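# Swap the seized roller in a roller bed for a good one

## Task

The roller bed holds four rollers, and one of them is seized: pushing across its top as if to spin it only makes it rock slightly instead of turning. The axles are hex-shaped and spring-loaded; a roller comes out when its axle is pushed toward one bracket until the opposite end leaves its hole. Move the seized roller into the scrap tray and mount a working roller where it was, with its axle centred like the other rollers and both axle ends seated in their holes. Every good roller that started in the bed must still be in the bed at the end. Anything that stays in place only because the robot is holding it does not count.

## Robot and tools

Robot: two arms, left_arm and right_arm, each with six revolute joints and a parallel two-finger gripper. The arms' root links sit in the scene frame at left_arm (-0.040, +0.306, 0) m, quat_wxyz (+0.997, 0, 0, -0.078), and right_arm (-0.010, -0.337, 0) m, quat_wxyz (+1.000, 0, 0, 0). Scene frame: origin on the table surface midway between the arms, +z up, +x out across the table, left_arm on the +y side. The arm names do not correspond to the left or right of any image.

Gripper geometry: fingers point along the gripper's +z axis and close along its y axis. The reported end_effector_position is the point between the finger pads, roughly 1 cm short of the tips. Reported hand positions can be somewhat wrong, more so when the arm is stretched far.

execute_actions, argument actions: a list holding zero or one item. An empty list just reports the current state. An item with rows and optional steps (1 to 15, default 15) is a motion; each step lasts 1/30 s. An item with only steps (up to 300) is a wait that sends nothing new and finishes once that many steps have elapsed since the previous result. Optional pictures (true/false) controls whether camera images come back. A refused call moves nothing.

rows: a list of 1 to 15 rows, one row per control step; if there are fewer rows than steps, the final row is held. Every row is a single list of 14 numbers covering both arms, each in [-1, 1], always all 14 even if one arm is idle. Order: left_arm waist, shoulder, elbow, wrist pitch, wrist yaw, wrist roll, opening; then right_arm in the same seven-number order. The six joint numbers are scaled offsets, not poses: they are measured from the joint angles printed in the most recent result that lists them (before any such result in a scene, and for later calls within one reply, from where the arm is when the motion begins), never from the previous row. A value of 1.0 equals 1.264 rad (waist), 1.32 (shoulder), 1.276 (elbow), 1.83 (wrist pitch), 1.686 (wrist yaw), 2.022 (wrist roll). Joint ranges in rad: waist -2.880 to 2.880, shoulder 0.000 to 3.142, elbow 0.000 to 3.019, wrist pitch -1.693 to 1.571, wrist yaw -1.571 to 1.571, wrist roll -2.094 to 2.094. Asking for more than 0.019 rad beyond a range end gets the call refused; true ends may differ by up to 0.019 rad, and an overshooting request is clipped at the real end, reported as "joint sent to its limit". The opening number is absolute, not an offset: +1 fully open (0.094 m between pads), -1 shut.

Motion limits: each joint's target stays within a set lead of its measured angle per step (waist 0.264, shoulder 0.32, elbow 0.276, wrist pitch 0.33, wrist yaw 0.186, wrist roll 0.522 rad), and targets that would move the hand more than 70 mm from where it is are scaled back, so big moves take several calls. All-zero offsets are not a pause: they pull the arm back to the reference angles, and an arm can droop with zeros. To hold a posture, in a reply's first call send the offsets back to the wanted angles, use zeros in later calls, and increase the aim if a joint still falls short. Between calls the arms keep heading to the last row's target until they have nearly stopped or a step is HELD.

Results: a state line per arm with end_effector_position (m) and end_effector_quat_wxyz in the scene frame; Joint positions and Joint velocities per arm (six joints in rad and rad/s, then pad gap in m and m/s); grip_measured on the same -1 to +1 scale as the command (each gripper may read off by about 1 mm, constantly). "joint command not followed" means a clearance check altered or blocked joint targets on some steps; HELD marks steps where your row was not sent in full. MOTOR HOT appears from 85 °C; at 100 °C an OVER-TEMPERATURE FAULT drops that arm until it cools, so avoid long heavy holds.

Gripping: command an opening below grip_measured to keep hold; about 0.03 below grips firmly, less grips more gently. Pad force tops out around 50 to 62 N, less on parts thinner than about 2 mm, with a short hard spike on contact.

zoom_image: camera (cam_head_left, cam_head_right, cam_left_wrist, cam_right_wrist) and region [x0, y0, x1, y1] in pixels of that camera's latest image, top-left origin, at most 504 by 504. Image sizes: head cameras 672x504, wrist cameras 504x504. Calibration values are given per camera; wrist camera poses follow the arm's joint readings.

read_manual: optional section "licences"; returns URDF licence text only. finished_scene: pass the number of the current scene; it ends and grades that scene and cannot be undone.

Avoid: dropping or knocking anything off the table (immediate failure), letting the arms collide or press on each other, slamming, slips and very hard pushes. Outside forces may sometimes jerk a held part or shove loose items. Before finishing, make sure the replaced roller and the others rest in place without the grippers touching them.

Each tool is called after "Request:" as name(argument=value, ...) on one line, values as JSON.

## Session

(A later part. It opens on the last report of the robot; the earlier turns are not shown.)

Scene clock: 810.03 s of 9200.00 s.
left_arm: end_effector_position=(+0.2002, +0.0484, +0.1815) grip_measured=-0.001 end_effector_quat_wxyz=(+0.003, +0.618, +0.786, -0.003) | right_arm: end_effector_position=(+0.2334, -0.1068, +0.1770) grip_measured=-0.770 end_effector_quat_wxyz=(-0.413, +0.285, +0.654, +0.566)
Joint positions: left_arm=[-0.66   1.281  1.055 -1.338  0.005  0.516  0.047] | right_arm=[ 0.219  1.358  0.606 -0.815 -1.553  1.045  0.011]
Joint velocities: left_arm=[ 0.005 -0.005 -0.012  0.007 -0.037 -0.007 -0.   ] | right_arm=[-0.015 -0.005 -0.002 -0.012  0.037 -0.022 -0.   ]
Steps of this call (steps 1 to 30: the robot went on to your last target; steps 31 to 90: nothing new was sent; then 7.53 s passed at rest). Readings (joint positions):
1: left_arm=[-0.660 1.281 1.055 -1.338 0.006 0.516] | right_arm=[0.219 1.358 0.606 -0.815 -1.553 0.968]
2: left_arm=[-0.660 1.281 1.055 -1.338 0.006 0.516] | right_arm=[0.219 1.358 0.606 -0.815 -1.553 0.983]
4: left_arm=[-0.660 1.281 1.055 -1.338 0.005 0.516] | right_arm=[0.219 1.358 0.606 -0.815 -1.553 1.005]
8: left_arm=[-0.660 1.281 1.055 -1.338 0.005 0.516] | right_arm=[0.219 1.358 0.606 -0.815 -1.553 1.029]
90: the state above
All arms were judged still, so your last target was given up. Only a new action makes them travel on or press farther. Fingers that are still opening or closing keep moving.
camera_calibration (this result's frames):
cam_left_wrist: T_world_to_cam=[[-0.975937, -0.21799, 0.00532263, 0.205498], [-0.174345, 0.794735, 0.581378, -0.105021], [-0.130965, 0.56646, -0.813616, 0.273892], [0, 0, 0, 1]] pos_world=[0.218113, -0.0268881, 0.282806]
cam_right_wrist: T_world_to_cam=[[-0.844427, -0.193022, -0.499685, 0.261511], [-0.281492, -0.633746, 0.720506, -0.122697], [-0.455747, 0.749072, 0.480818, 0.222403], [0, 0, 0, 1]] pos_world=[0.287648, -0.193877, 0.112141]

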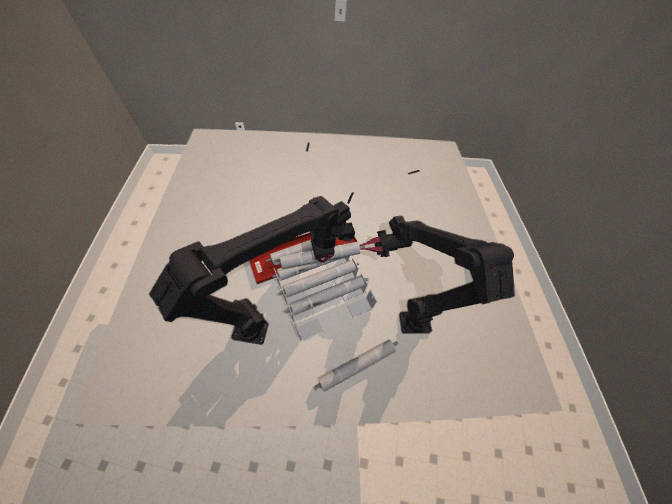

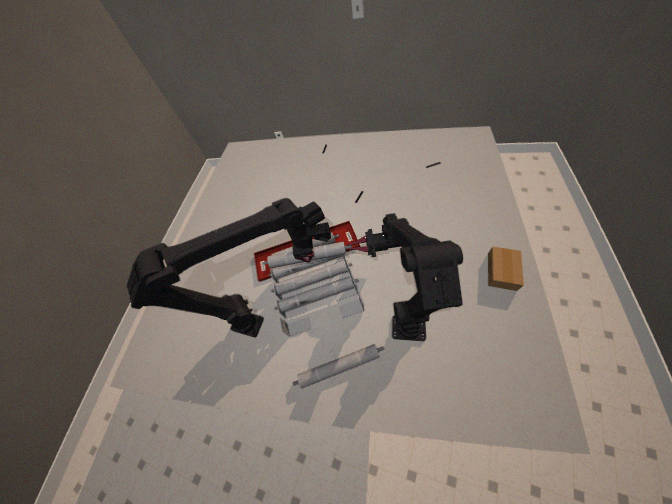

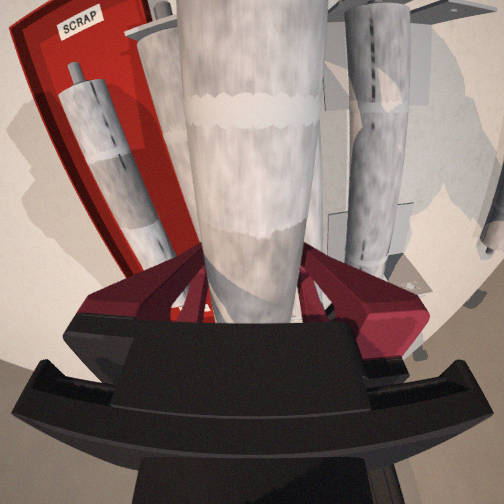

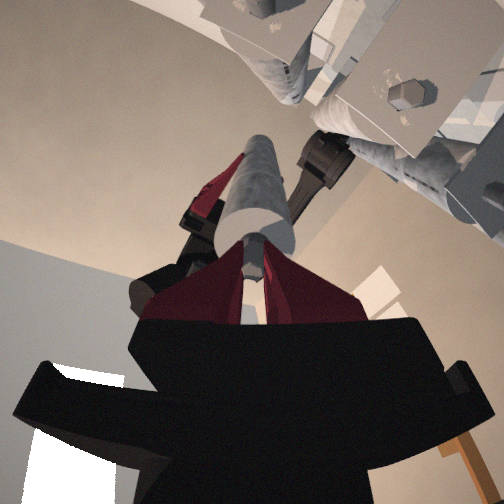

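Request:
execute_actions(actions=[{"rows":[[0,-0.025,0.04,0,0,0,-0.1,0,0,0.02,0,0,-0.04,-0.85],[0,-0.025,0.04,0,0,0,-0.1,0,0,0.02,0,0,-0.08,-0.85],[0,-0.025,0.04,0,0,0,-0.1,0,0,0.02,0,0,-0.12,-0.85],[0,-0.025,0.04,0,0,0,-0.1,0,0,0.02,0,0,-0.16,-0.85],[0,-0.025,0.04,0,0,0,-0.1,0,0,0.02,0,0,-0.2,-0.85],[0,-0.025,0.04,0,0,0,-0.1,0,0,0.02,0,0,-0.24,-0.85],[0,-0.025,0.04,0,0,0,-0.1,0,0,0.02,0,0,-0.28,-0.85],[0,-0.025,0.04,0,0,0,-0.1,0,0,0.02,0,0,-0.32,-0.85],[0,-0.025,0.04,0,0,0,-0.1,0,0,0.02,0,0,-0.36,-0.85],[0,-0.025,0.04,0,0,0,-0.1,0,0,0.02,0,0,-0.395,-0.85]],"steps":15}], pictures=false)

Request:
execute_actions(actions=[{"steps":20}], pictures=false)

Request:
execute_actions(actions=[{"rows":[[0,-0.025,0.04,0,0,0,-0.1,0,0,0.02,0,0,0,-0.75],[0,-0.025,0.04,0,0,0,-0.1,0,0,0.02,0,0,0,-0.65],[0,-0.025,0.04,0,0,0,-0.1,0,0,0.02,0,0,0,-0.5],[0,-0.025,0.04,0,0,0,-0.1,0,0,0.02,0,0,0,-0.4],[0,-0.025,0.04,0,0,0,-0.1,0,0,0.02,0,0,0,-0.4],[0,-0.025,0.04,0,0,0,-0.1,-0.02,0,0.02,0,0,0,-0.4],[0,-0.025,0.04,0,0,0,-0.1,-0.04,0,0.02,0,0,0,-0.4],[0,-0.025,0.04,0,0,0,-0.1,-0.06,0,0.02,0,0,0,-0.4],[0,-0.025,0.04,0,0,0,-0.1,-0.08,0,0.02,0,0,0,-0.4]],"steps":15}])

Request:
zoom_image(camera="cam_right_wrist", region=[200, 190, 310, 300])

Scene clock: 833.97 s of 9200.00 s.
left_arm: end_effector_position=(+0.2003, +0.0485, +0.1815) grip_measured=-0.001 end_effector_quat_wxyz=(+0.003, +0.619, +0.786, -0.003) | right_arm: end_effector_position=(+0.2334, -0.1068, +0.1773) grip_measured=-0.770 end_effector_quat_wxyz=(-0.197, +0.047, +0.711, +0.673)
Joint positions: left_arm=[-0.66   1.281  1.055 -1.338  0.004  0.517  0.047] | right_arm=[ 0.219  1.358  0.606 -0.815 -1.554  0.355  0.011]
Joint velocities: left_arm=[-0.015  0.015 -0.007 -0.007 -0.051 -0.007  0.   ] | right_arm=[ 0.005 -0.015 -0.012 -0.002  0.037 -0.652 -0.   ]
Steps of this call (steps 1 to 90: nothing new was sent; then 20.43 s passed at rest; steps 91 to 105: all 15 steps of this action). Readings (joint positions):
91: left_arm=[-0.660 1.281 1.055 -1.338 0.004 0.516] | right_arm=[0.219 1.358 0.606 -0.815 -1.552 1.033]
92: left_arm=[-0.660 1.281 1.055 -1.338 0.004 0.516] | right_arm=[0.219 1.358 0.606 -0.815 -1.552 1.009]
94: left_arm=[-0.660 1.281 1.055 -1.338 0.004 0.516] | right_arm=[0.219 1.358 0.606 -0.815 -1.552 0.928]
98: left_arm=[-0.660 1.281 1.055 -1.338 0.004 0.516] | right_arm=[0.219 1.358 0.606 -0.815 -1.552 0.688]
105: the state above

Scene clock: 834.63 s of 9200.00 s.
left_arm: end_effector_position=(+0.2003, +0.0485, +0.1815) grip_measured=-0.001 end_effector_quat_wxyz=(+0.003, +0.619, +0.786, -0.003) | right_arm: end_effector_position=(+0.2334, -0.1068, +0.1775) grip_measured=-0.771 end_effector_quat_wxyz=(-0.166, +0.014, +0.712, +0.682)
Joint positions: left_arm=[-0.66   1.281  1.055 -1.338  0.004  0.518  0.047] | right_arm=[ 0.219  1.358  0.606 -0.815 -1.555  0.262  0.011]
Joint velocities: left_arm=[-0.024  0.005  0.017  0.007 -0.007 -0.051  0.001] | right_arm=[-0.005 -0.005 -0.017  0.007  0.007  0.022 -0.   ]
Steps of this call (steps 1 to 20: the robot went on to your last target). Readings (joint positions):
1: left_arm=[-0.660 1.281 1.055 -1.338 0.004 0.517] | right_arm=[0.219 1.358 0.606 -0.815 -1.555 0.336]
2: left_arm=[-0.660 1.281 1.055 -1.338 0.004 0.517] | right_arm=[0.219 1.358 0.606 -0.815 -1.555 0.321]
4: left_arm=[-0.660 1.281 1.055 -1.338 0.004 0.517] | right_arm=[0.219 1.358 0.606 -0.815 -1.555 0.299]
8: left_arm=[-0.660 1.281 1.055 -1.338 0.004 0.518] | right_arm=[0.219 1.358 0.606 -0.815 -1.555 0.276]
20: the state above

Scene clock: 835.13 s of 9200.00 s.
left_arm: end_effector_position=(+0.2003, +0.0485, +0.1815) grip_measured=-0.001 end_effector_quat_wxyz=(+0.003, +0.619, +0.786, -0.003) | right_arm: end_effector_position=(+0.2552, -0.1324, +0.1776) grip_measured=-0.402 end_effector_quat_wxyz=(-0.132, +0.050, +0.711, +0.689)
Joint positions: left_arm=[-0.66   1.281  1.055 -1.338  0.004  0.518  0.047] | right_arm=[ 0.119  1.358  0.606 -0.815 -1.556  0.262  0.028]
Joint velocities: left_arm=[ 0.005 -0.015  0.012  0.007 -0.022 -0.051  0.   ] | right_arm=[-0.005 -0.024 -0.027 -0.002 -0.022 -0.007 -0.001]
Steps of this call (steps 1 to 15: all 15 steps of this action). Readings (joint positions):
1: left_arm=[-0.660 1.281 1.055 -1.338 0.004 0.518] | right_arm=[0.219 1.358 0.606 -0.815 -1.556 0.262]
2: left_arm=[-0.660 1.281 1.055 -1.338 0.004 0.518] | right_arm=[0.219 1.358 0.606 -0.815 -1.556 0.262]
4: left_arm=[-0.660 1.281 1.055 -1.338 0.004 0.518] | right_arm=[0.219 1.358 0.606 -0.815 -1.556 0.262]
8: left_arm=[-0.660 1.281 1.055 -1.338 0.004 0.518] | right_arm=[0.202 1.358 0.606 -0.815 -1.556 0.262]
15: the state above
camera_calibration (this result's frames):
cam_left_wrist: T_world_to_cam=[[-0.976352, -0.216136, 0.00464981, 0.205726], [-0.173167, 0.79476, 0.581696, -0.105371], [-0.129421, 0.567135, -0.813393, 0.27347], [0, 0, 0, 1]] pos_world=[0.218007, -0.0268853, 0.282776]
cam_right_wrist: T_world_to_cam=[[-0.258949, -0.0415077, -0.964999, 0.228509], [-0.720625, -0.656947, 0.221631, 0.0644436], [-0.643152, 0.752793, 0.140204, 0.359991], [0, 0, 0, 1]] pos_world=[0.337141, -0.219178, 0.155756]

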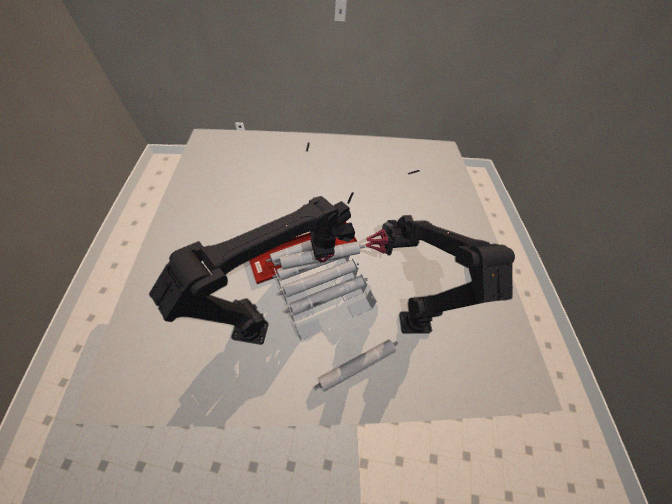

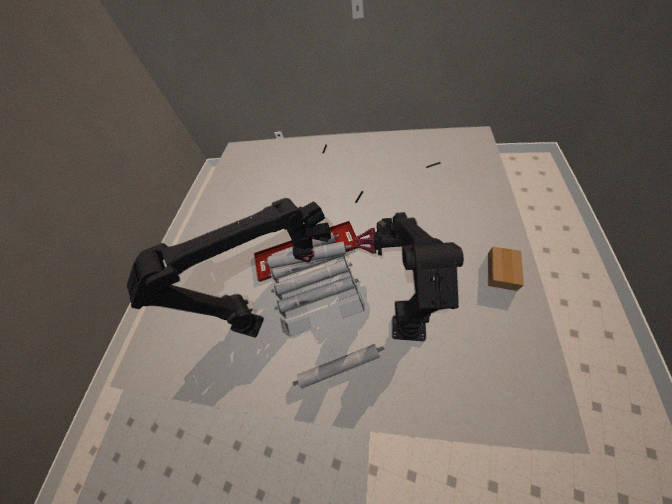

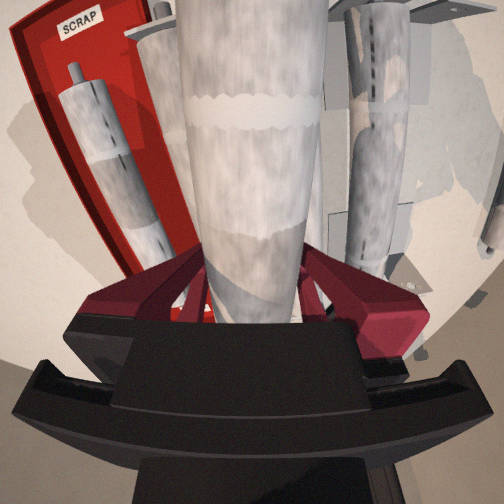

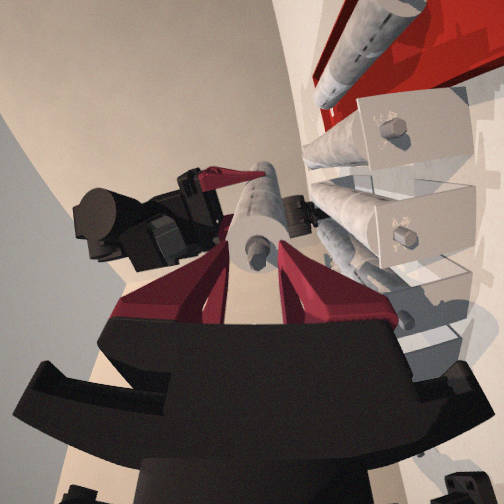

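Region (200, 190, 310, 300) of cam_right_wrist's 504x504 image, scaled by 4.582, with more detail than that image has.

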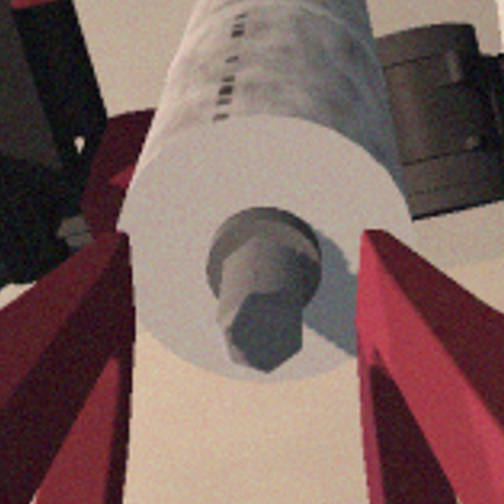

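Request:
execute_actions(actions=[{"rows":[[0,-0.025,0.04,0,0,0,-0.1,-0.03,-0.02,0,-0.01,0.03,0,-0.4],[0,-0.025,0.04,0,0,0,-0.1,-0.07,-0.05,-0.01,-0.025,0.08,0,-0.4],[0,-0.025,0.04,0,0,0,-0.1,-0.11,-0.09,-0.02,-0.05,0.13,0,-0.4],[0,-0.025,0.04,0,0,0,-0.1,-0.15,-0.13,-0.03,-0.07,0.18,0,-0.4],[0,-0.025,0.04,0,0,0,-0.1,-0.18,-0.17,-0.04,-0.09,0.23,0,-0.4],[0,-0.025,0.04,0,0,0,-0.1,-0.18,-0.21,-0.05,-0.11,0.28,0,-0.4],[0,-0.025,0.04,0,0,0,-0.1,-0.18,-0.25,-0.06,-0.13,0.33,0,-0.4],[0,-0.025,0.04,0,0,0,-0.1,-0.18,-0.29,-0.07,-0.15,0.38,0,-0.4],[0,-0.025,0.04,0,0,0,-0.1,-0.18,-0.33,-0.08,-0.17,0.43,-0.1,-0.4],[0,-0.025,0.04,0,0,0,-0.1,-0.18,-0.37,-0.09,-0.19,0.48,-0.2,-0.4],[0,-0.025,0.04,0,0,0,-0.1,-0.18,-0.41,-0.10,-0.21,0.52,-0.35,-0.4],[0,-0.025,0.04,0,0,0,-0.1,-0.18,-0.44,-0.11,-0.23,0.555,-0.5,-0.4],[0,-0.025,0.04,0,0,0,-0.1,-0.18,-0.46,-0.12,-0.25,0.555,-0.65,-0.4],[0,-0.025,0.04,0,0,0,-0.1,-0.18,-0.46,-0.12,-0.25,0.555,-0.8,-0.4],[0,-0.025,0.04,0,0,0,-0.1,-0.18,-0.46,-0.12,-0.25,0.555,-0.914,-0.4]],"steps":15}], pictures=false)

Request:
execute_actions(actions=[{"steps":30}])

Scene clock: 851.80 s of 9200.00 s.
left_arm: end_effector_position=(+0.2003, +0.0485, +0.1815) grip_measured=-0.001 end_effector_quat_wxyz=(+0.003, +0.619, +0.786, -0.003) | right_arm: end_effector_position=(+0.1697, -0.2577, +0.1228) grip_measured=-0.402 end_effector_quat_wxyz=(+0.100, -0.107, +0.945, +0.293)
Joint positions: left_arm=[-0.66   1.281  1.055 -1.338  0.004  0.518  0.047] | right_arm=[-0.123  0.731  0.47  -1.242 -0.626 -0.327  0.028]
Joint velocities: left_arm=[-0.015 -0.005 -0.007 -0.002  0.022  0.022  0.001] | right_arm=[-0.005 -0.513 -0.237 -0.437  0.037 -2.762  0.   ]
Steps of this call (steps 1 to 15: the robot went on to your last target; steps 16 to 90: nothing new was sent; then 13.17 s passed at rest; steps 91 to 105: all 15 steps of this action). Readings (joint positions):
91: left_arm=[-0.660 1.281 1.055 -1.338 0.004 0.518] | right_arm=[0.117 1.356 0.606 -0.817 -1.531 0.262]
92: left_arm=[-0.660 1.281 1.055 -1.338 0.004 0.518] | right_arm=[0.107 1.350 0.606 -0.825 -1.472 0.262]
94: left_arm=[-0.660 1.281 1.055 -1.338 0.004 0.518] | right_arm=[0.050 1.307 0.597 -0.872 -1.316 0.262]
98: left_arm=[-0.660 1.281 1.055 -1.338 0.004 0.518] | right_arm=[-0.112 1.096 0.552 -1.008 -0.979 0.262]
105: the state above

Scene clock: 852.80 s of 9200.00 s.
left_arm: end_effector_position=(+0.2003, +0.0485, +0.1815) grip_measured=-0.001 end_effector_quat_wxyz=(+0.003, +0.619, +0.786, -0.003) | right_arm: end_effector_position=(+0.1614, -0.2572, +0.1158) grip_measured=-0.402 end_effector_quat_wxyz=(+0.236, -0.632, +0.711, +0.195)
Joint positions: left_arm=[-0.66   1.281  1.055 -1.338  0.004  0.518  0.047] | right_arm=[-0.123  0.744  0.458 -1.263 -0.622 -1.569  0.028]
Joint velocities: left_arm=[-0.005  0.005 -0.002 -0.012  0.022  0.051  0.   ] | right_arm=[-0.015 -0.015  0.007 -0.012 -0.007 -0.022 -0.001]
Steps of this call (steps 1 to 30: the robot went on to your last target). Readings (joint positions):
1: left_arm=[-0.660 1.281 1.055 -1.338 0.004 0.518] | right_arm=[-0.123 0.721 0.464 -1.254 -0.624 -0.426]
2: left_arm=[-0.660 1.281 1.055 -1.338 0.004 0.518] | right_arm=[-0.123 0.721 0.460 -1.260 -0.623 -0.525]
4: left_arm=[-0.660 1.281 1.055 -1.338 0.004 0.518] | right_arm=[-0.123 0.732 0.458 -1.263 -0.623 -0.723]
8: left_arm=[-0.660 1.281 1.055 -1.338 0.004 0.518] | right_arm=[-0.123 0.744 0.458 -1.263 -0.622 -1.119]
30: the state above
camera_calibration (this result's frames):
cam_left_wrist: T_world_to_cam=[[-0.976352, -0.216136, 0.00464981, 0.205726], [-0.173167, 0.79476, 0.581696, -0.105371], [-0.129421, 0.567135, -0.813393, 0.27347], [0, 0, 0, 1]] pos_world=[0.218007, -0.0268853, 0.282776]
cam_right_wrist: T_world_to_cam=[[0.991828, -0.126789, 0.0141997, -0.197773], [-0.12657, -0.991839, -0.0153753, -0.226008], [0.0160332, 0.0134524, -0.999781, 0.237768], [0, 0, 0, 1]] pos_world=[0.163739, -0.252437, 0.237049]

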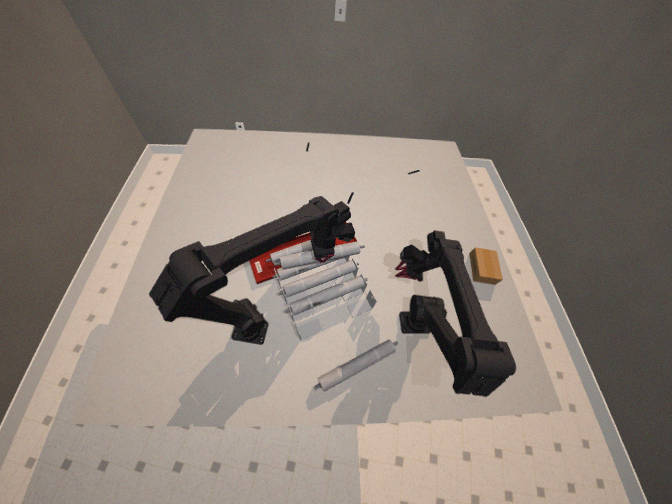

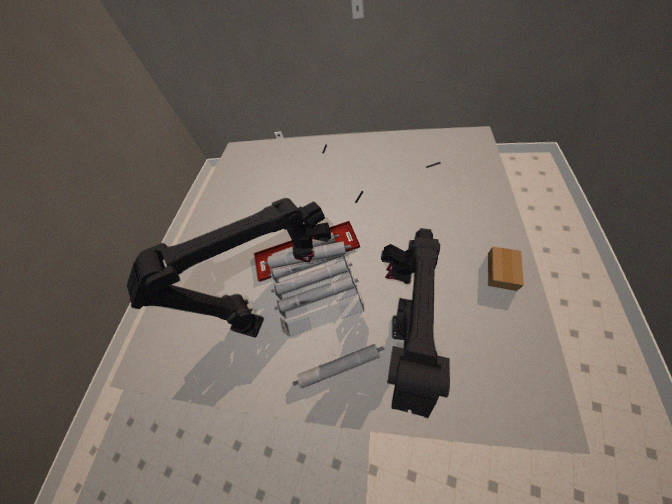

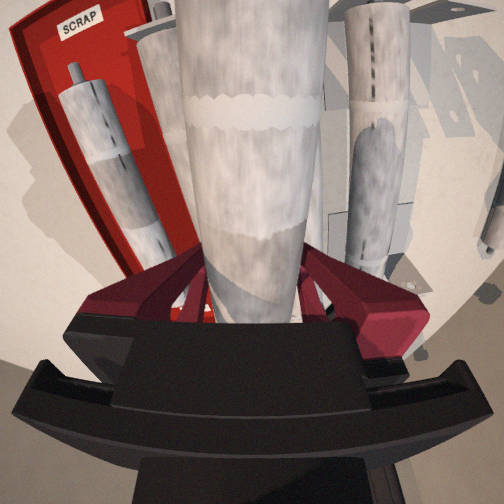

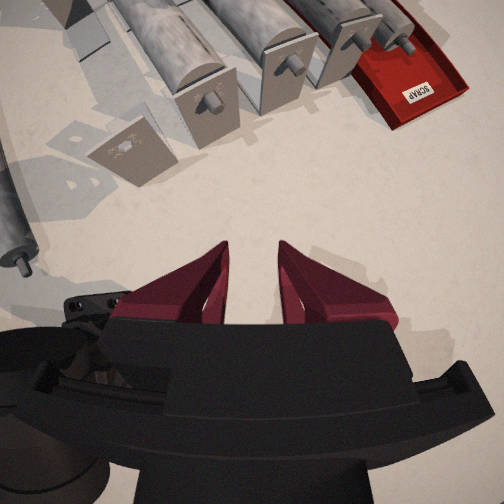

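Request:
execute_actions(actions=[{"rows":[[-0.01,-0.028,0.04,0,0,-0.02,-0.1,0,0,0.02,0,0,0,-0.4],[-0.025,-0.032,0.04,0,0,-0.04,-0.1,0,0,0.02,0,0,0,-0.4],[-0.045,-0.036,0.03,0,0,-0.06,-0.1,0,0,0.02,0,0,0,-0.4],[-0.065,-0.04,0.025,0,0,-0.08,-0.1,0,0,0.02,0,0,0,-0.4],[-0.085,-0.045,0.02,0,0,-0.1,-0.1,0,0,0.02,0,0,0,-0.4],[-0.105,-0.05,0.015,0,0,-0.12,-0.1,0,0,0.02,0,0,0,-0.4],[-0.125,-0.055,0.01,0,0,-0.14,-0.1,0,0,0.02,0,0,0,-0.4],[-0.145,-0.06,0.005,0,0,-0.16,-0.1,0,0,0.02,0,0,0,-0.4],[-0.165,-0.065,0,0,0,-0.18,-0.1,0,0,0.02,0,0,0,-0.4],[-0.185,-0.07,-0.005,0,0,-0.2,-0.1,0,0,0.02,0,0,0,-0.4],[-0.205,-0.075,-0.01,0,0,-0.22,-0.1,0,0,0.02,0,0,0,-0.4],[-0.225,-0.08,-0.02,0,0,-0.24,-0.1,0,0,0.02,0,0,0,-0.4],[-0.245,-0.085,-0.03,0,0,-0.26,-0.1,0,0,0.02,0,0,0,-0.4],[-0.265,-0.09,-0.04,0,0,-0.27,-0.1,0,0,0.02,0,0,0,-0.4],[-0.285,-0.095,-0.045,0,0,-0.28,-0.1,0,0,0.02,0,0,0,-0.4]],"steps":15}], pictures=false)

Request:
execute_actions(actions=[{"steps":15}], pictures=false)

Scene clock: 867.20 s of 9200.00 s.
left_arm: end_effector_position=(+0.0960, +0.0074, +0.1777) grip_measured=-0.001 end_effector_quat_wxyz=(+0.002, +0.580, +0.814, -0.004) | right_arm: end_effector_position=(+0.1614, -0.2572, +0.1158) grip_measured=-0.402 end_effector_quat_wxyz=(+0.236, -0.633, +0.711, +0.195)
Joint positions: left_arm=[-0.983  1.219  0.992 -1.337  0.004  0.099  0.047] | right_arm=[-0.123  0.744  0.458 -1.263 -0.622 -1.572  0.028]
Joint velocities: left_arm=[-0.718 -0.278 -0.3    0.007 -0.007 -0.945  0.001] | right_arm=[-0.015 -0.015 -0.012 -0.012 -0.037 -0.066  0.   ]
Steps of this call (steps 1 to 15: the robot went on to your last target; steps 16 to 90: nothing new was sent; then 10.90 s passed at rest; steps 91 to 105: all 15 steps of this action). Readings (joint positions):
91: left_arm=[-0.661 1.281 1.055 -1.338 0.004 0.514] | right_arm=[-0.123 0.744 0.458 -1.263 -0.622 -1.572]
92: left_arm=[-0.663 1.281 1.055 -1.338 0.004 0.504] | right_arm=[-0.123 0.744 0.458 -1.263 -0.622 -1.572]
94: left_arm=[-0.680 1.281 1.055 -1.338 -0.000 0.465] | right_arm=[-0.123 0.744 0.458 -1.263 -0.622 -1.572]
98: left_arm=[-0.774 1.274 1.049 -1.338 -0.002 0.346] | right_arm=[-0.123 0.744 0.458 -1.263 -0.622 -1.572]
105: the state above

Scene clock: 867.70 s of 9200.00 s.
left_arm: end_effector_position=(+0.0783, +0.0104, +0.1743) grip_measured=-0.001 end_effector_quat_wxyz=(-0.001, +0.547, +0.837, -0.003) | right_arm: end_effector_position=(+0.1614, -0.2572, +0.1158) grip_measured=-0.402 end_effector_quat_wxyz=(+0.236, -0.633, +0.711, +0.195)
Joint positions: left_arm=[-1.028  1.197  0.965 -1.337  0.007 -0.028  0.047] | right_arm=[-0.123  0.744  0.458 -1.263 -0.622 -1.572  0.028]
Joint velocities: left_arm=[-0.015 -0.015 -0.017 -0.017 -0.007 -0.037  0.001] | right_arm=[ 0.005 -0.005  0.007 -0.007  0.051  0.022  0.001]
Steps of this call (steps 1 to 15: the robot went on to your last target). Readings (joint positions):
1: left_arm=[-1.005 1.210 0.981 -1.337 0.006 0.073] | right_arm=[-0.123 0.744 0.458 -1.263 -0.622 -1.572]
2: left_arm=[-1.021 1.203 0.973 -1.337 0.009 0.052] | right_arm=[-0.123 0.744 0.458 -1.263 -0.622 -1.572]
4: left_arm=[-1.036 1.197 0.966 -1.337 0.010 0.023] | right_arm=[-0.123 0.744 0.458 -1.263 -0.622 -1.572]
8: left_arm=[-1.031 1.197 0.965 -1.337 0.008 -0.010] | right_arm=[-0.123 0.744 0.458 -1.263 -0.622 -1.572]
15: the state above

Request:
execute_actions(actions=[{"rows":[[-0.01,-0.028,0.03,0,0,-0.02,-0.1,0.01,0,0.02,0,0,0,-0.4],[-0.025,-0.028,0.025,0.004,0,-0.04,-0.1,0.02,0,0.02,0,0,0,-0.4],[-0.045,-0.028,0.02,0.008,0,-0.06,-0.1,0.035,0,0.02,0,0,0,-0.4],[-0.065,-0.028,0.015,0.012,0,-0.08,-0.1,0.05,0,0.02,0,0,0,-0.4],[-0.085,-0.028,0.01,0.016,0,-0.1,-0.1,0.065,0,0.02,0,0,0,-0.4],[-0.105,-0.028,0.005,0.02,0,-0.12,-0.1,0.08,0,0.02,0,0,0,-0.4],[-0.13,-0.028,0,0.024,0,-0.15,-0.1,0.095,0,0.02,0,0,0,-0.4],[-0.155,-0.028,-0.005,0.028,0,-0.18,-0.1,0.11,0,0.02,0,0,0,-0.4],[-0.18,-0.028,-0.01,0.032,0,-0.2,-0.1,0.125,0,0.02,0,0,0,-0.4],[-0.2,-0.028,-0.015,0.036,0,-0.22,-0.1,0.14,0,0.02,0,0,0,-0.4],[-0.22,-0.028,-0.02,0.04,0,-0.24,-0.1,0.155,0,0.02,0,0,0,-0.4],[-0.24,-0.028,-0.025,0.044,0,-0.26,-0.1,0.17,0,0.02,0,0,0,-0.4],[-0.257,-0.028,-0.031,0.044,0,-0.284,-0.1,0.185,0,0.02,0,0,0,-0.4],[-0.27,-0.028,-0.031,0.044,0,-0.284,-0.1,0.195,0,0.02,0,0,0,-0.4],[-0.277,-0.028,-0.031,0.044,0,-0.284,-0.1,0.2,0,0.02,0,0,0,-0.4]],"steps":15}], pictures=false)

Request:
execute_actions(actions=[{"steps":20}])

Scene clock: 880.83 s of 9200.00 s.
left_arm: end_effector_position=(-0.0265, -0.0083, +0.1511) grip_measured=-0.001 end_effector_quat_wxyz=(-0.001, +0.499, +0.866, -0.007) | right_arm: end_effector_position=(+0.1394, -0.2209, +0.1158) grip_measured=-0.402 end_effector_quat_wxyz=(-0.213, +0.709, -0.635, -0.220)
Joint positions: left_arm=[-1.364  1.197  0.902 -1.265  0.009 -0.474  0.047] | right_arm=[ 0.103  0.744  0.458 -1.263 -0.622 -1.572  0.028]
Joint velocities: left_arm=[-0.562 -0.015 -0.115  0.007 -0.022 -0.725 -0.   ] | right_arm=[ 0.396 -0.005 -0.012  0.012 -0.037 -0.037 -0.001]
Steps of this call (steps 1 to 15: the robot went on to your last target; steps 16 to 90: nothing new was sent; then 9.63 s passed at rest; steps 91 to 105: all 15 steps of this action). Readings (joint positions):
91: left_arm=[-1.028 1.197 0.965 -1.337 0.007 -0.035] | right_arm=[-0.123 0.744 0.458 -1.263 -0.622 -1.572]
92: left_arm=[-1.030 1.197 0.965 -1.337 0.006 -0.044] | right_arm=[-0.121 0.744 0.458 -1.263 -0.622 -1.572]
94: left_arm=[-1.048 1.197 0.964 -1.334 0.003 -0.082] | right_arm=[-0.106 0.744 0.458 -1.263 -0.622 -1.572]
98: left_arm=[-1.148 1.197 0.948 -1.304 0.001 -0.209] | right_arm=[-0.029 0.744 0.458 -1.263 -0.622 -1.572]
105: the state above

Scene clock: 881.50 s of 9200.00 s.
left_arm: end_effector_position=(-0.0334, -0.0058, +0.1482) grip_measured=-0.001 end_effector_quat_wxyz=(-0.003, +0.461, +0.888, -0.004) | right_arm: end_effector_position=(+0.1371, -0.2180, +0.1158) grip_measured=-0.402 end_effector_quat_wxyz=(-0.211, +0.716, -0.628, -0.222)
Joint positions: left_arm=[-1.385  1.197  0.894 -1.265  0.009 -0.584  0.047] | right_arm=[ 0.122  0.744  0.458 -1.263 -0.622 -1.572  0.028]
Joint velocities: left_arm=[-0.015  0.005 -0.002 -0.007 -0.007 -0.037 -0.   ] | right_arm=[ 0.005 -0.015  0.012 -0.007  0.007  0.051  0.001]
Steps of this call (steps 1 to 20: the robot went on to your last target). Readings (joint positions):
1: left_arm=[-1.379 1.197 0.899 -1.265 0.011 -0.496] | right_arm=[0.114 0.744 0.458 -1.263 -0.622 -1.572]
2: left_arm=[-1.388 1.197 0.896 -1.265 0.012 -0.513] | right_arm=[0.120 0.744 0.458 -1.263 -0.622 -1.572]
4: left_arm=[-1.391 1.197 0.894 -1.265 0.012 -0.539] | right_arm=[0.122 0.744 0.458 -1.263 -0.622 -1.572]
8: left_arm=[-1.386 1.197 0.894 -1.265 0.010 -0.567] | right_arm=[0.122 0.744 0.458 -1.263 -0.622 -1.572]
20: the state above
camera_calibration (this result's frames):
cam_left_wrist: T_world_to_cam=[[-0.828167, -0.560298, 0.0143381, -0.0324695], [-0.445292, 0.673284, 0.590257, -0.0943921], [-0.340373, 0.482447, -0.807088, 0.238385], [0, 0, 0, 1]] pos_world=[0.0122177, -0.0696481, 0.248579]
cam_right_wrist: T_world_to_cam=[[0.992653, 0.119938, 0.0159787, -0.115179], [0.120183, -0.992633, -0.0153258, -0.224211], [0.0140228, 0.0171335, -0.999755, 0.238706], [0, 0, 0, 1]] pos_world=[0.137932, -0.212835, 0.237052]

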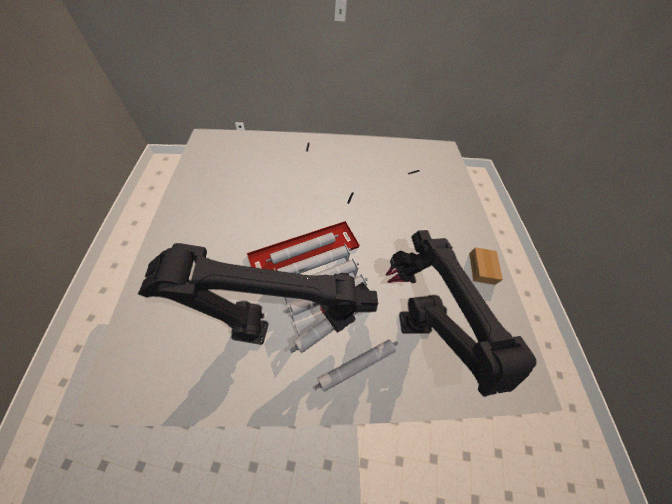

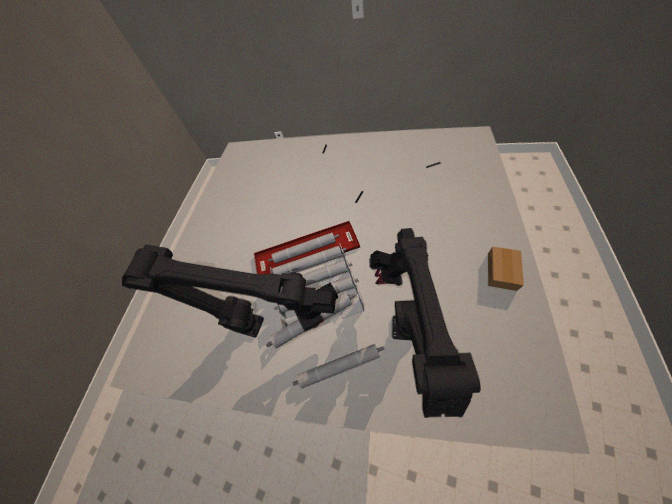

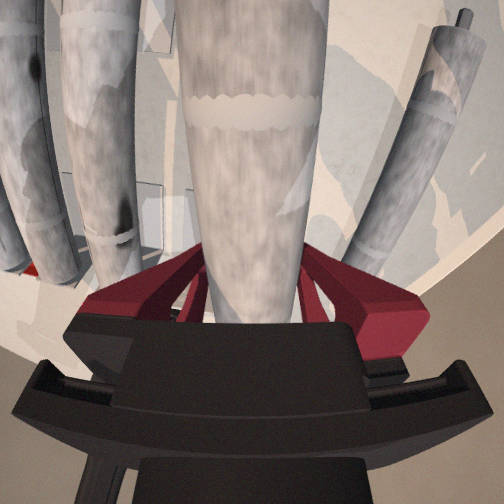

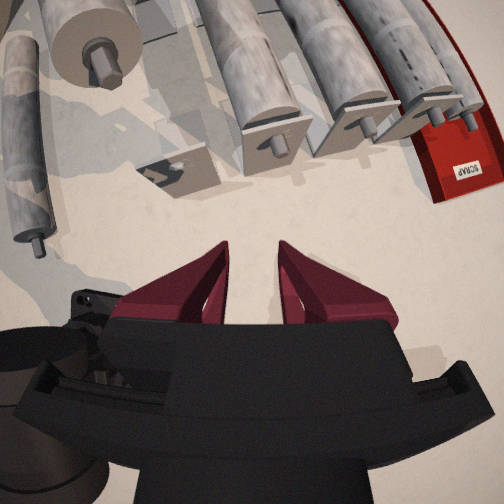

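Request:
execute_actions(actions=[{"rows":[[0,-0.022,0.02,0.008,0,0,-0.1,0,0,0.02,0,0,0,-0.4],[0,-0.018,0.013,0.016,0,0,-0.1,0,0,0.02,0,0,0,-0.4],[0,-0.014,0.006,0.024,0,0,-0.1,0,0,0.02,0,0,0,-0.4],[0,-0.01,-0.001,0.032,0,0,-0.1,0,0,0.02,0,0,0,-0.4],[0,-0.006,-0.008,0.04,0,0,-0.1,0,0,0.02,0,0,0,-0.4],[0,-0.002,-0.015,0.048,0,0,-0.1,0,0,0.02,0,0,0,-0.4],[0,0.002,-0.022,0.056,0,0,-0.1,0,0,0.02,0,0,0,-0.4],[0,0.006,-0.029,0.064,0,0,-0.1,0,0,0.02,0,0,0,-0.4],[0,0.01,-0.036,0.072,0,0,-0.1,0,0,0.02,0,0,0,-0.4],[0,0.014,-0.043,0.08,0,0,-0.1,0,0,0.02,0,0,0,-0.4],[0,0.018,-0.05,0.088,0,0,-0.1,0,0,0.02,0,0,0,-0.4],[0,0.022,-0.057,0.096,0,0,-0.1,0,0,0.02,0,0,0,-0.4],[0,0.026,-0.064,0.104,0,0,-0.1,0,0,0.02,0,0,0,-0.4],[0,0.03,-0.07,0.112,0,0,-0.1,0,0,0.02,0,0,0,-0.4],[0,0.034,-0.075,0.118,0,0,-0.1,0,0,0.02,0,0,0,-0.4]],"steps":15}], pictures=false)

Request:
execute_actions(actions=[{"steps":20}])

Scene clock: 898.97 s of 9200.00 s.
left_arm: end_effector_position=(-0.0333, -0.0074, +0.0951) grip_measured=-0.001 end_effector_quat_wxyz=(+0.002, +0.460, +0.888, -0.014) | right_arm: end_effector_position=(+0.1371, -0.2180, +0.1158) grip_measured=-0.402 end_effector_quat_wxyz=(-0.211, +0.716, -0.628, -0.222)
Joint positions: left_arm=[-1.385  1.246  0.785 -1.083  0.009 -0.586  0.047] | right_arm=[ 0.122  0.744  0.458 -1.263 -0.622 -1.572  0.028]
Joint velocities: left_arm=[-0.005  0.2   -0.232  0.374  0.007 -0.066  0.001] | right_arm=[-0.015 -0.005 -0.007 -0.002  0.037  0.022  0.   ]
Steps of this call (steps 1 to 15: the robot went on to your last target; steps 16 to 90: nothing new was sent; then 13.97 s passed at rest; steps 91 to 105: all 15 steps of this action). Readings (joint positions):
91: left_arm=[-1.385 1.197 0.894 -1.263 0.009 -0.586] | right_arm=[0.122 0.744 0.458 -1.263 -0.622 -1.572]
92: left_arm=[-1.385 1.197 0.893 -1.259 0.009 -0.586] | right_arm=[0.122 0.744 0.458 -1.263 -0.622 -1.572]
94: left_arm=[-1.385 1.197 0.884 -1.238 0.009 -0.586] | right_arm=[0.122 0.744 0.458 -1.263 -0.622 -1.572]
98: left_arm=[-1.385 1.201 0.851 -1.182 0.009 -0.586] | right_arm=[0.122 0.744 0.458 -1.263 -0.622 -1.572]
105: the state above

Scene clock: 899.63 s of 9200.00 s.
left_arm: end_effector_position=(-0.0334, -0.0054, +0.0828) grip_measured=-0.001 end_effector_quat_wxyz=(-0.001, +0.460, +0.888, -0.008) | right_arm: end_effector_position=(+0.1371, -0.2180, +0.1158) grip_measured=-0.402 end_effector_quat_wxyz=(-0.211, +0.716, -0.628, -0.222)
Joint positions: left_arm=[-1.385  1.268  0.767 -1.056  0.009 -0.586  0.047] | right_arm=[ 0.122  0.744  0.458 -1.263 -0.622 -1.572  0.028]
Joint velocities: left_arm=[-0.015 -0.015  0.012 -0.007 -0.022 -0.007 -0.   ] | right_arm=[ 0.015 -0.005 -0.002  0.007  0.037 -0.095  0.001]
Steps of this call (steps 1 to 20: the robot went on to your last target). Readings (joint positions):
1: left_arm=[-1.385 1.254 0.777 -1.072 0.009 -0.586] | right_arm=[0.122 0.744 0.458 -1.263 -0.622 -1.572]
2: left_arm=[-1.385 1.260 0.772 -1.066 0.009 -0.586] | right_arm=[0.122 0.744 0.458 -1.263 -0.622 -1.572]
4: left_arm=[-1.385 1.267 0.767 -1.062 0.009 -0.586] | right_arm=[0.122 0.744 0.458 -1.263 -0.622 -1.572]
8: left_arm=[-1.385 1.268 0.767 -1.058 0.009 -0.586] | right_arm=[0.122 0.744 0.458 -1.263 -0.622 -1.572]
20: the state above
camera_calibration (this result's frames):
cam_left_wrist: T_world_to_cam=[[-0.82753, -0.561084, 0.019457, -0.0317361], [-0.446222, 0.678364, 0.583702, -0.0555287], [-0.340705, 0.474349, -0.811734, 0.185771], [0, 0, 0, 1]] pos_world=[0.0122525, -0.0682584, 0.183827]
cam_right_wrist: T_world_to_cam=[[0.992653, 0.119938, 0.0159787, -0.115179], [0.120183, -0.992633, -0.0153258, -0.224211], [0.0140228, 0.0171335, -0.999755, 0.238706], [0, 0, 0, 1]] pos_world=[0.137932, -0.212835, 0.237052]

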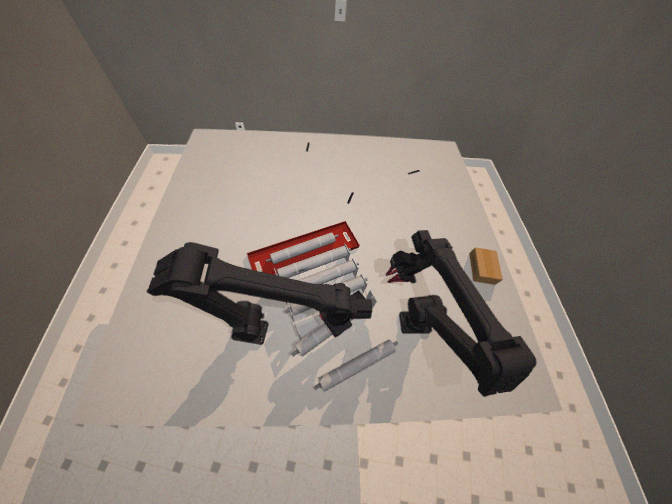

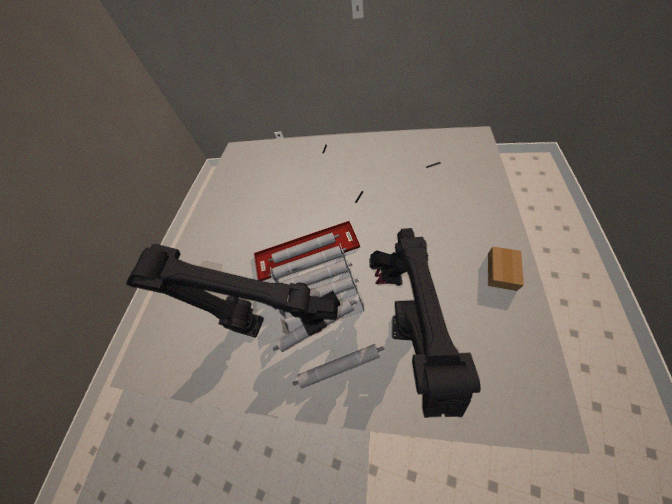

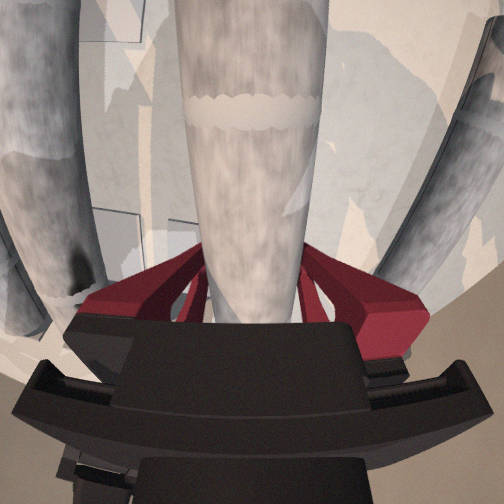

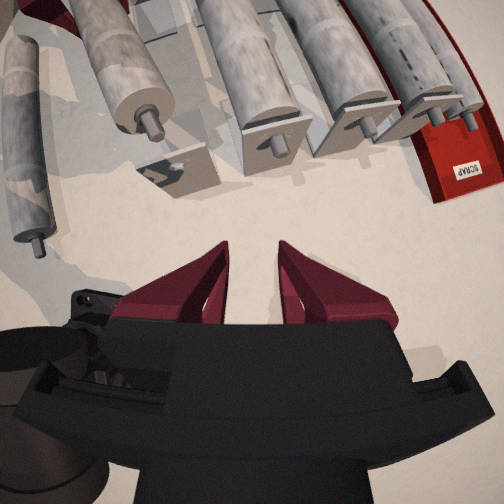

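Request:
execute_actions(actions=[{"rows":[[0.008,-0.02,0.055,0,0,0.008,-0.1,0,0,0.02,0,0,0,-0.4],[0.012,-0.015,0.06,0,0,0.011,-0.1,0,0,0.02,0,0,0,-0.4],[0.016,-0.01,0.064,0,0,0.014,-0.1,0,0,0.02,0,0,0,-0.4],[0.02,-0.006,0.067,0,0,0.017,-0.1,0,0,0.02,0,0,0,-0.4],[0.024,-0.002,0.07,0,0,0.02,-0.1,0,0,0.02,0,0,0,-0.4],[0.028,0.002,0.073,0,0,0.023,-0.1,0,0,0.02,0,0,0,-0.4],[0.032,0.006,0.076,0,0,0.026,-0.1,0,0,0.02,0,0,0,-0.4],[0.036,0.01,0.079,0,0,0.029,-0.1,0,0,0.02,0,0,0,-0.4],[0.04,0.014,0.082,0,0,0.031,-0.1,0,0,0.02,0,0,0,-0.4],[0.043,0.018,0.085,0,0,0.031,-0.1,0,0,0.02,0,0,0,-0.4],[0.043,0.021,0.088,0,0,0.031,-0.1,0,0,0.02,0,0,0,-0.4],[0.043,0.024,0.09,0,0,0.031,-0.1,0,0,0.02,0,0,0,-0.4]],"steps":15}], pictures=false)

Request:
execute_actions(actions=[{"steps":15}])

Request:
zoom_image(camera="cam_right_wrist", region=[110, 80, 230, 200])

Scene clock: 919.80 s of 9200.00 s.
left_arm: end_effector_position=(-0.0174, -0.0183, +0.0821) grip_measured=-0.001 end_effector_quat_wxyz=(-0.003, +0.456, +0.890, -0.005) | right_arm: end_effector_position=(+0.1371, -0.2180, +0.1158) grip_measured=-0.402 end_effector_quat_wxyz=(-0.211, +0.716, -0.628, -0.222)
Joint positions: left_arm=[-1.337  1.313  0.804 -1.057  0.011 -0.546  0.047] | right_arm=[ 0.122  0.744  0.458 -1.263 -0.622 -1.572  0.028]
Joint velocities: left_arm=[ 0.005  0.034  0.017 -0.012  0.037  0.037  0.   ] | right_arm=[ 0.005 -0.024 -0.007  0.017 -0.037  0.007  0.   ]
Steps of this call (steps 1 to 15: the robot went on to your last target; steps 16 to 90: nothing new was sent; then 16.67 s passed at rest; steps 91 to 105: all 15 steps of this action). Readings (joint positions):
91: left_arm=[-1.385 1.268 0.767 -1.056 0.009 -0.586] | right_arm=[0.122 0.744 0.458 -1.263 -0.622 -1.572]
92: left_arm=[-1.385 1.268 0.767 -1.056 0.009 -0.584] | right_arm=[0.122 0.744 0.458 -1.263 -0.622 -1.572]
94: left_arm=[-1.380 1.269 0.768 -1.056 0.009 -0.579] | right_arm=[0.122 0.744 0.458 -1.263 -0.622 -1.572]
98: left_arm=[-1.360 1.280 0.781 -1.056 0.009 -0.563] | right_arm=[0.122 0.744 0.458 -1.263 -0.622 -1.572]
105: the state above

Scene clock: 920.30 s of 9200.00 s.
left_arm: end_effector_position=(-0.0174, -0.0183, +0.0818) grip_measured=-0.001 end_effector_quat_wxyz=(-0.004, +0.456, +0.890, -0.004) | right_arm: end_effector_position=(+0.1371, -0.2180, +0.1158) grip_measured=-0.402 end_effector_quat_wxyz=(-0.211, +0.716, -0.628, -0.222)
Joint positions: left_arm=[-1.337  1.314  0.804 -1.057  0.011 -0.545  0.047] | right_arm=[ 0.122  0.744  0.458 -1.263 -0.622 -1.572  0.028]
Joint velocities: left_arm=[-0.005 -0.005 -0.002 -0.017  0.022 -0.007 -0.   ] | right_arm=[-0.005 -0.024 -0.012 -0.002  0.022 -0.007 -0.   ]
Steps of this call (steps 1 to 15: the robot went on to your last target). Readings (joint positions):
1: left_arm=[-1.337 1.314 0.804 -1.057 0.011 -0.546] | right_arm=[0.122 0.744 0.458 -1.263 -0.622 -1.572]
2: left_arm=[-1.337 1.314 0.804 -1.057 0.011 -0.546] | right_arm=[0.122 0.744 0.458 -1.263 -0.622 -1.572]
4: left_arm=[-1.337 1.314 0.804 -1.057 0.011 -0.545] | right_arm=[0.122 0.744 0.458 -1.263 -0.622 -1.572]
8: left_arm=[-1.337 1.314 0.804 -1.057 0.011 -0.545] | right_arm=[0.122 0.744 0.458 -1.263 -0.622 -1.572]
15: the state above
All arms were judged still, so your last target was given up. Only a new action makes them travel on or press farther. Fingers that are still opening or closing keep moving.
camera_calibration (this result's frames):
cam_left_wrist: T_world_to_cam=[[-0.822551, -0.568474, 0.0157316, -0.0254455], [-0.45114, 0.669117, 0.590555, -0.039858], [-0.346242, 0.478664, -0.806844, 0.196091], [0, 0, 0, 1]] pos_world=[0.028983, -0.0816571, 0.182153]
cam_right_wrist: T_world_to_cam=[[0.992653, 0.119938, 0.0159787, -0.115179], [0.120183, -0.992633, -0.0153258, -0.224211], [0.0140228, 0.0171335, -0.999755, 0.238706], [0, 0, 0, 1]] pos_world=[0.137932, -0.212835, 0.237052]

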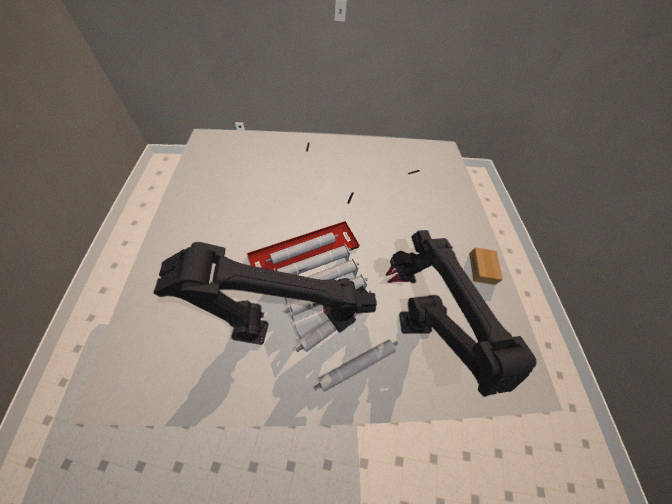

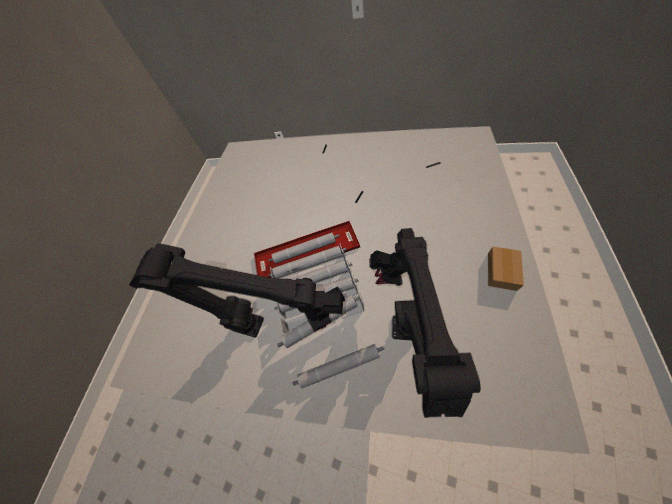

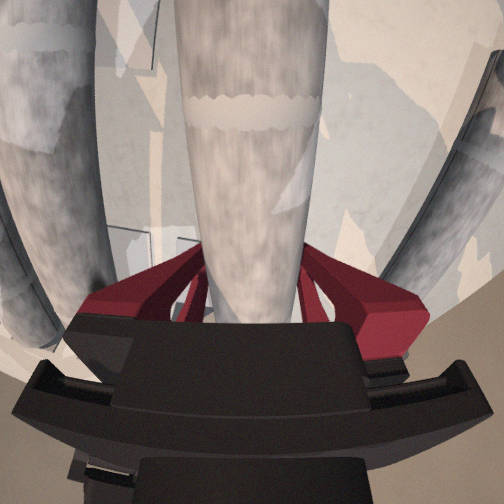

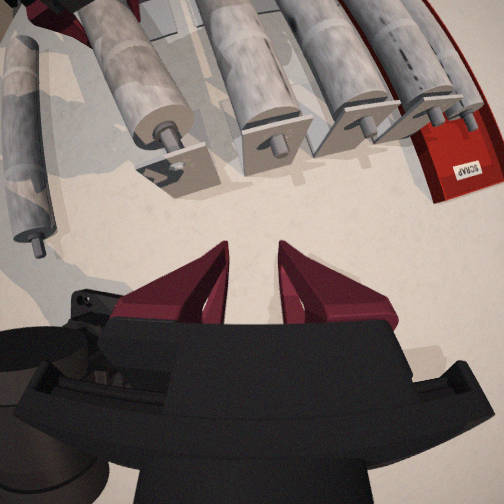

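Region (110, 80, 230, 200) of cam_right_wrist's 504x504 image, scaled by 4.200, with more detail than that image has.

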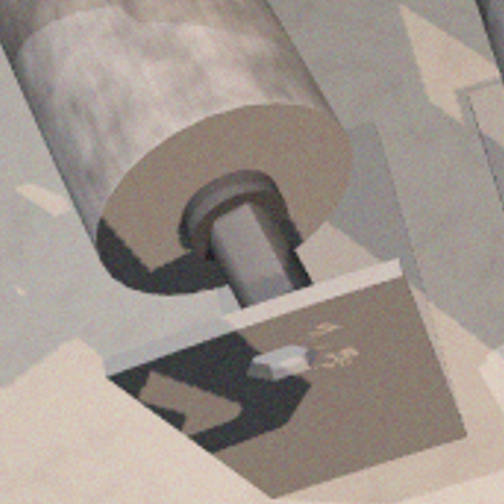

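Request:
execute_actions(actions=[{"rows":[[-0.008,-0.015,0.055,0.004,0,0,-0.1,0,0,0.02,0,0,0,-0.4],[-0.012,-0.012,0.06,0.006,0,0,-0.1,0,0,0.02,0,0,0,-0.4],[-0.015,-0.009,0.062,0.008,0,0,-0.1,0,0,0.02,0,0,0,-0.4],[-0.015,-0.006,0.064,0.01,0,0,-0.1,0,0,0.02,0,0,0,-0.4],[-0.015,-0.003,0.066,0.011,0,0,-0.1,0,0,0.02,0,0,0,-0.4],[-0.015,0,0.067,0.011,0,0,-0.1,0,0,0.02,0,0,0,-0.4],[-0.015,0.003,0.067,0.011,0,0,-0.1,0,0,0.02,0,0,0,-0.4]],"steps":15}])

Request:
zoom_image(camera="cam_right_wrist", region=[110, 80, 230, 200])

Scene clock: 933.33 s of 9200.00 s.
left_arm: end_effector_position=(-0.0211, -0.0195, +0.0774) grip_measured=-0.001 end_effector_quat_wxyz=(-0.007, +0.461, +0.887, +0.000) | right_arm: end_effector_position=(+0.1371, -0.2180, +0.1158) grip_measured=-0.402 end_effector_quat_wxyz=(-0.211, +0.716, -0.628, -0.222)
Joint positions: left_arm=[-1.348  1.331  0.806 -1.054  0.011 -0.546  0.047] | right_arm=[ 0.122  0.744  0.458 -1.263 -0.622 -1.572  0.028]
Joint velocities: left_arm=[ 0.005  0.005 -0.017  0.007 -0.066 -0.051 -0.001] | right_arm=[ 0.005 -0.015  0.017  0.007 -0.051 -0.051 -0.001]
Steps of this call (steps 1 to 90: nothing new was sent; then 9.53 s passed at rest; steps 91 to 105: all 15 steps of this action). Readings (joint positions):
91: left_arm=[-1.337 1.314 0.804 -1.057 0.011 -0.545] | right_arm=[0.122 0.744 0.458 -1.263 -0.622 -1.572]
92: left_arm=[-1.337 1.314 0.804 -1.057 0.011 -0.546] | right_arm=[0.122 0.744 0.458 -1.263 -0.622 -1.572]
94: left_arm=[-1.340 1.314 0.804 -1.057 0.011 -0.546] | right_arm=[0.122 0.744 0.458 -1.263 -0.622 -1.572]
98: left_arm=[-1.346 1.322 0.806 -1.056 0.011 -0.546] | right_arm=[0.122 0.744 0.458 -1.263 -0.622 -1.572]
105: the state above
camera_calibration (this result's frames):
cam_left_wrist: T_world_to_cam=[[-0.82878, -0.559483, 0.0101584, -0.028708], [-0.443275, 0.6675, 0.59829, -0.0386345], [-0.341514, 0.491347, -0.801215, 0.191775], [0, 0, 0, 1]] pos_world=[0.0245755, -0.0845014, 0.177059]
cam_right_wrist: T_world_to_cam=[[0.992653, 0.119938, 0.0159787, -0.115179], [0.120183, -0.992633, -0.0153258, -0.224211], [0.0140228, 0.0171335, -0.999755, 0.238706], [0, 0, 0, 1]] pos_world=[0.137932, -0.212835, 0.237052]

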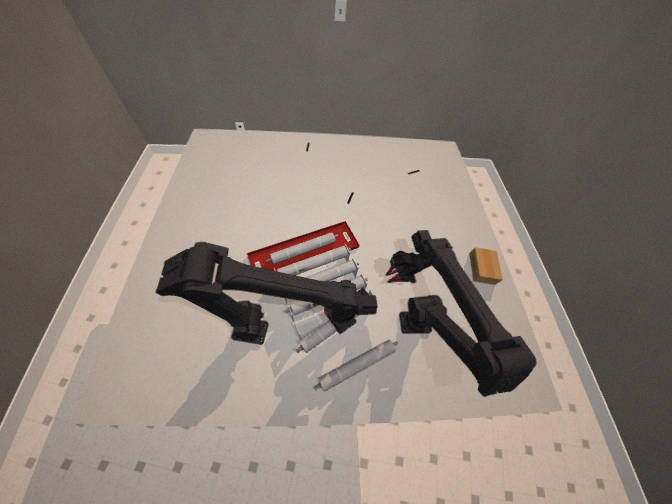

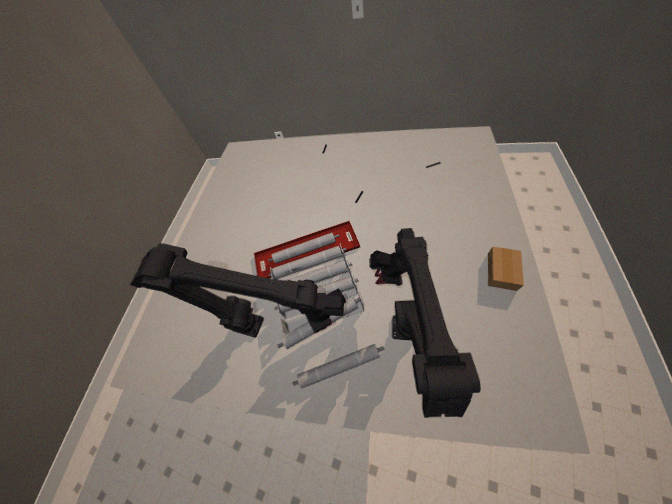

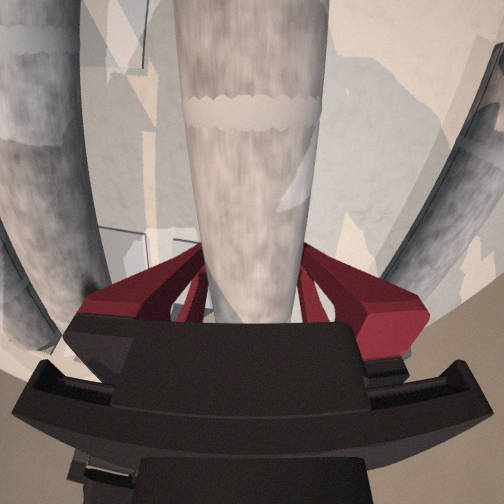

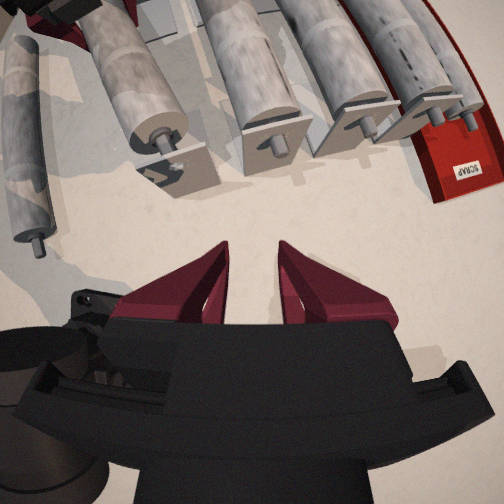

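Region (110, 80, 230, 200) of cam_right_wrist's 504x504 image, scaled by 4.200, with more detail than that image has.

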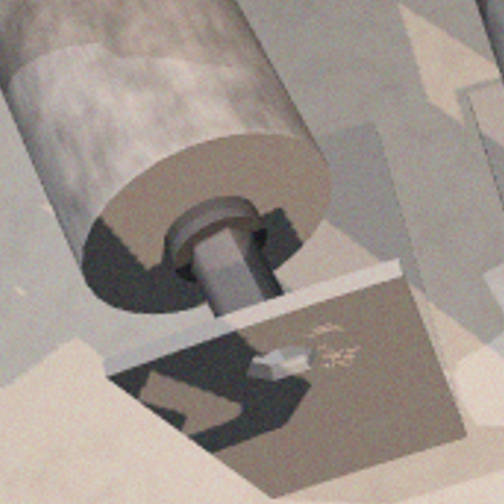

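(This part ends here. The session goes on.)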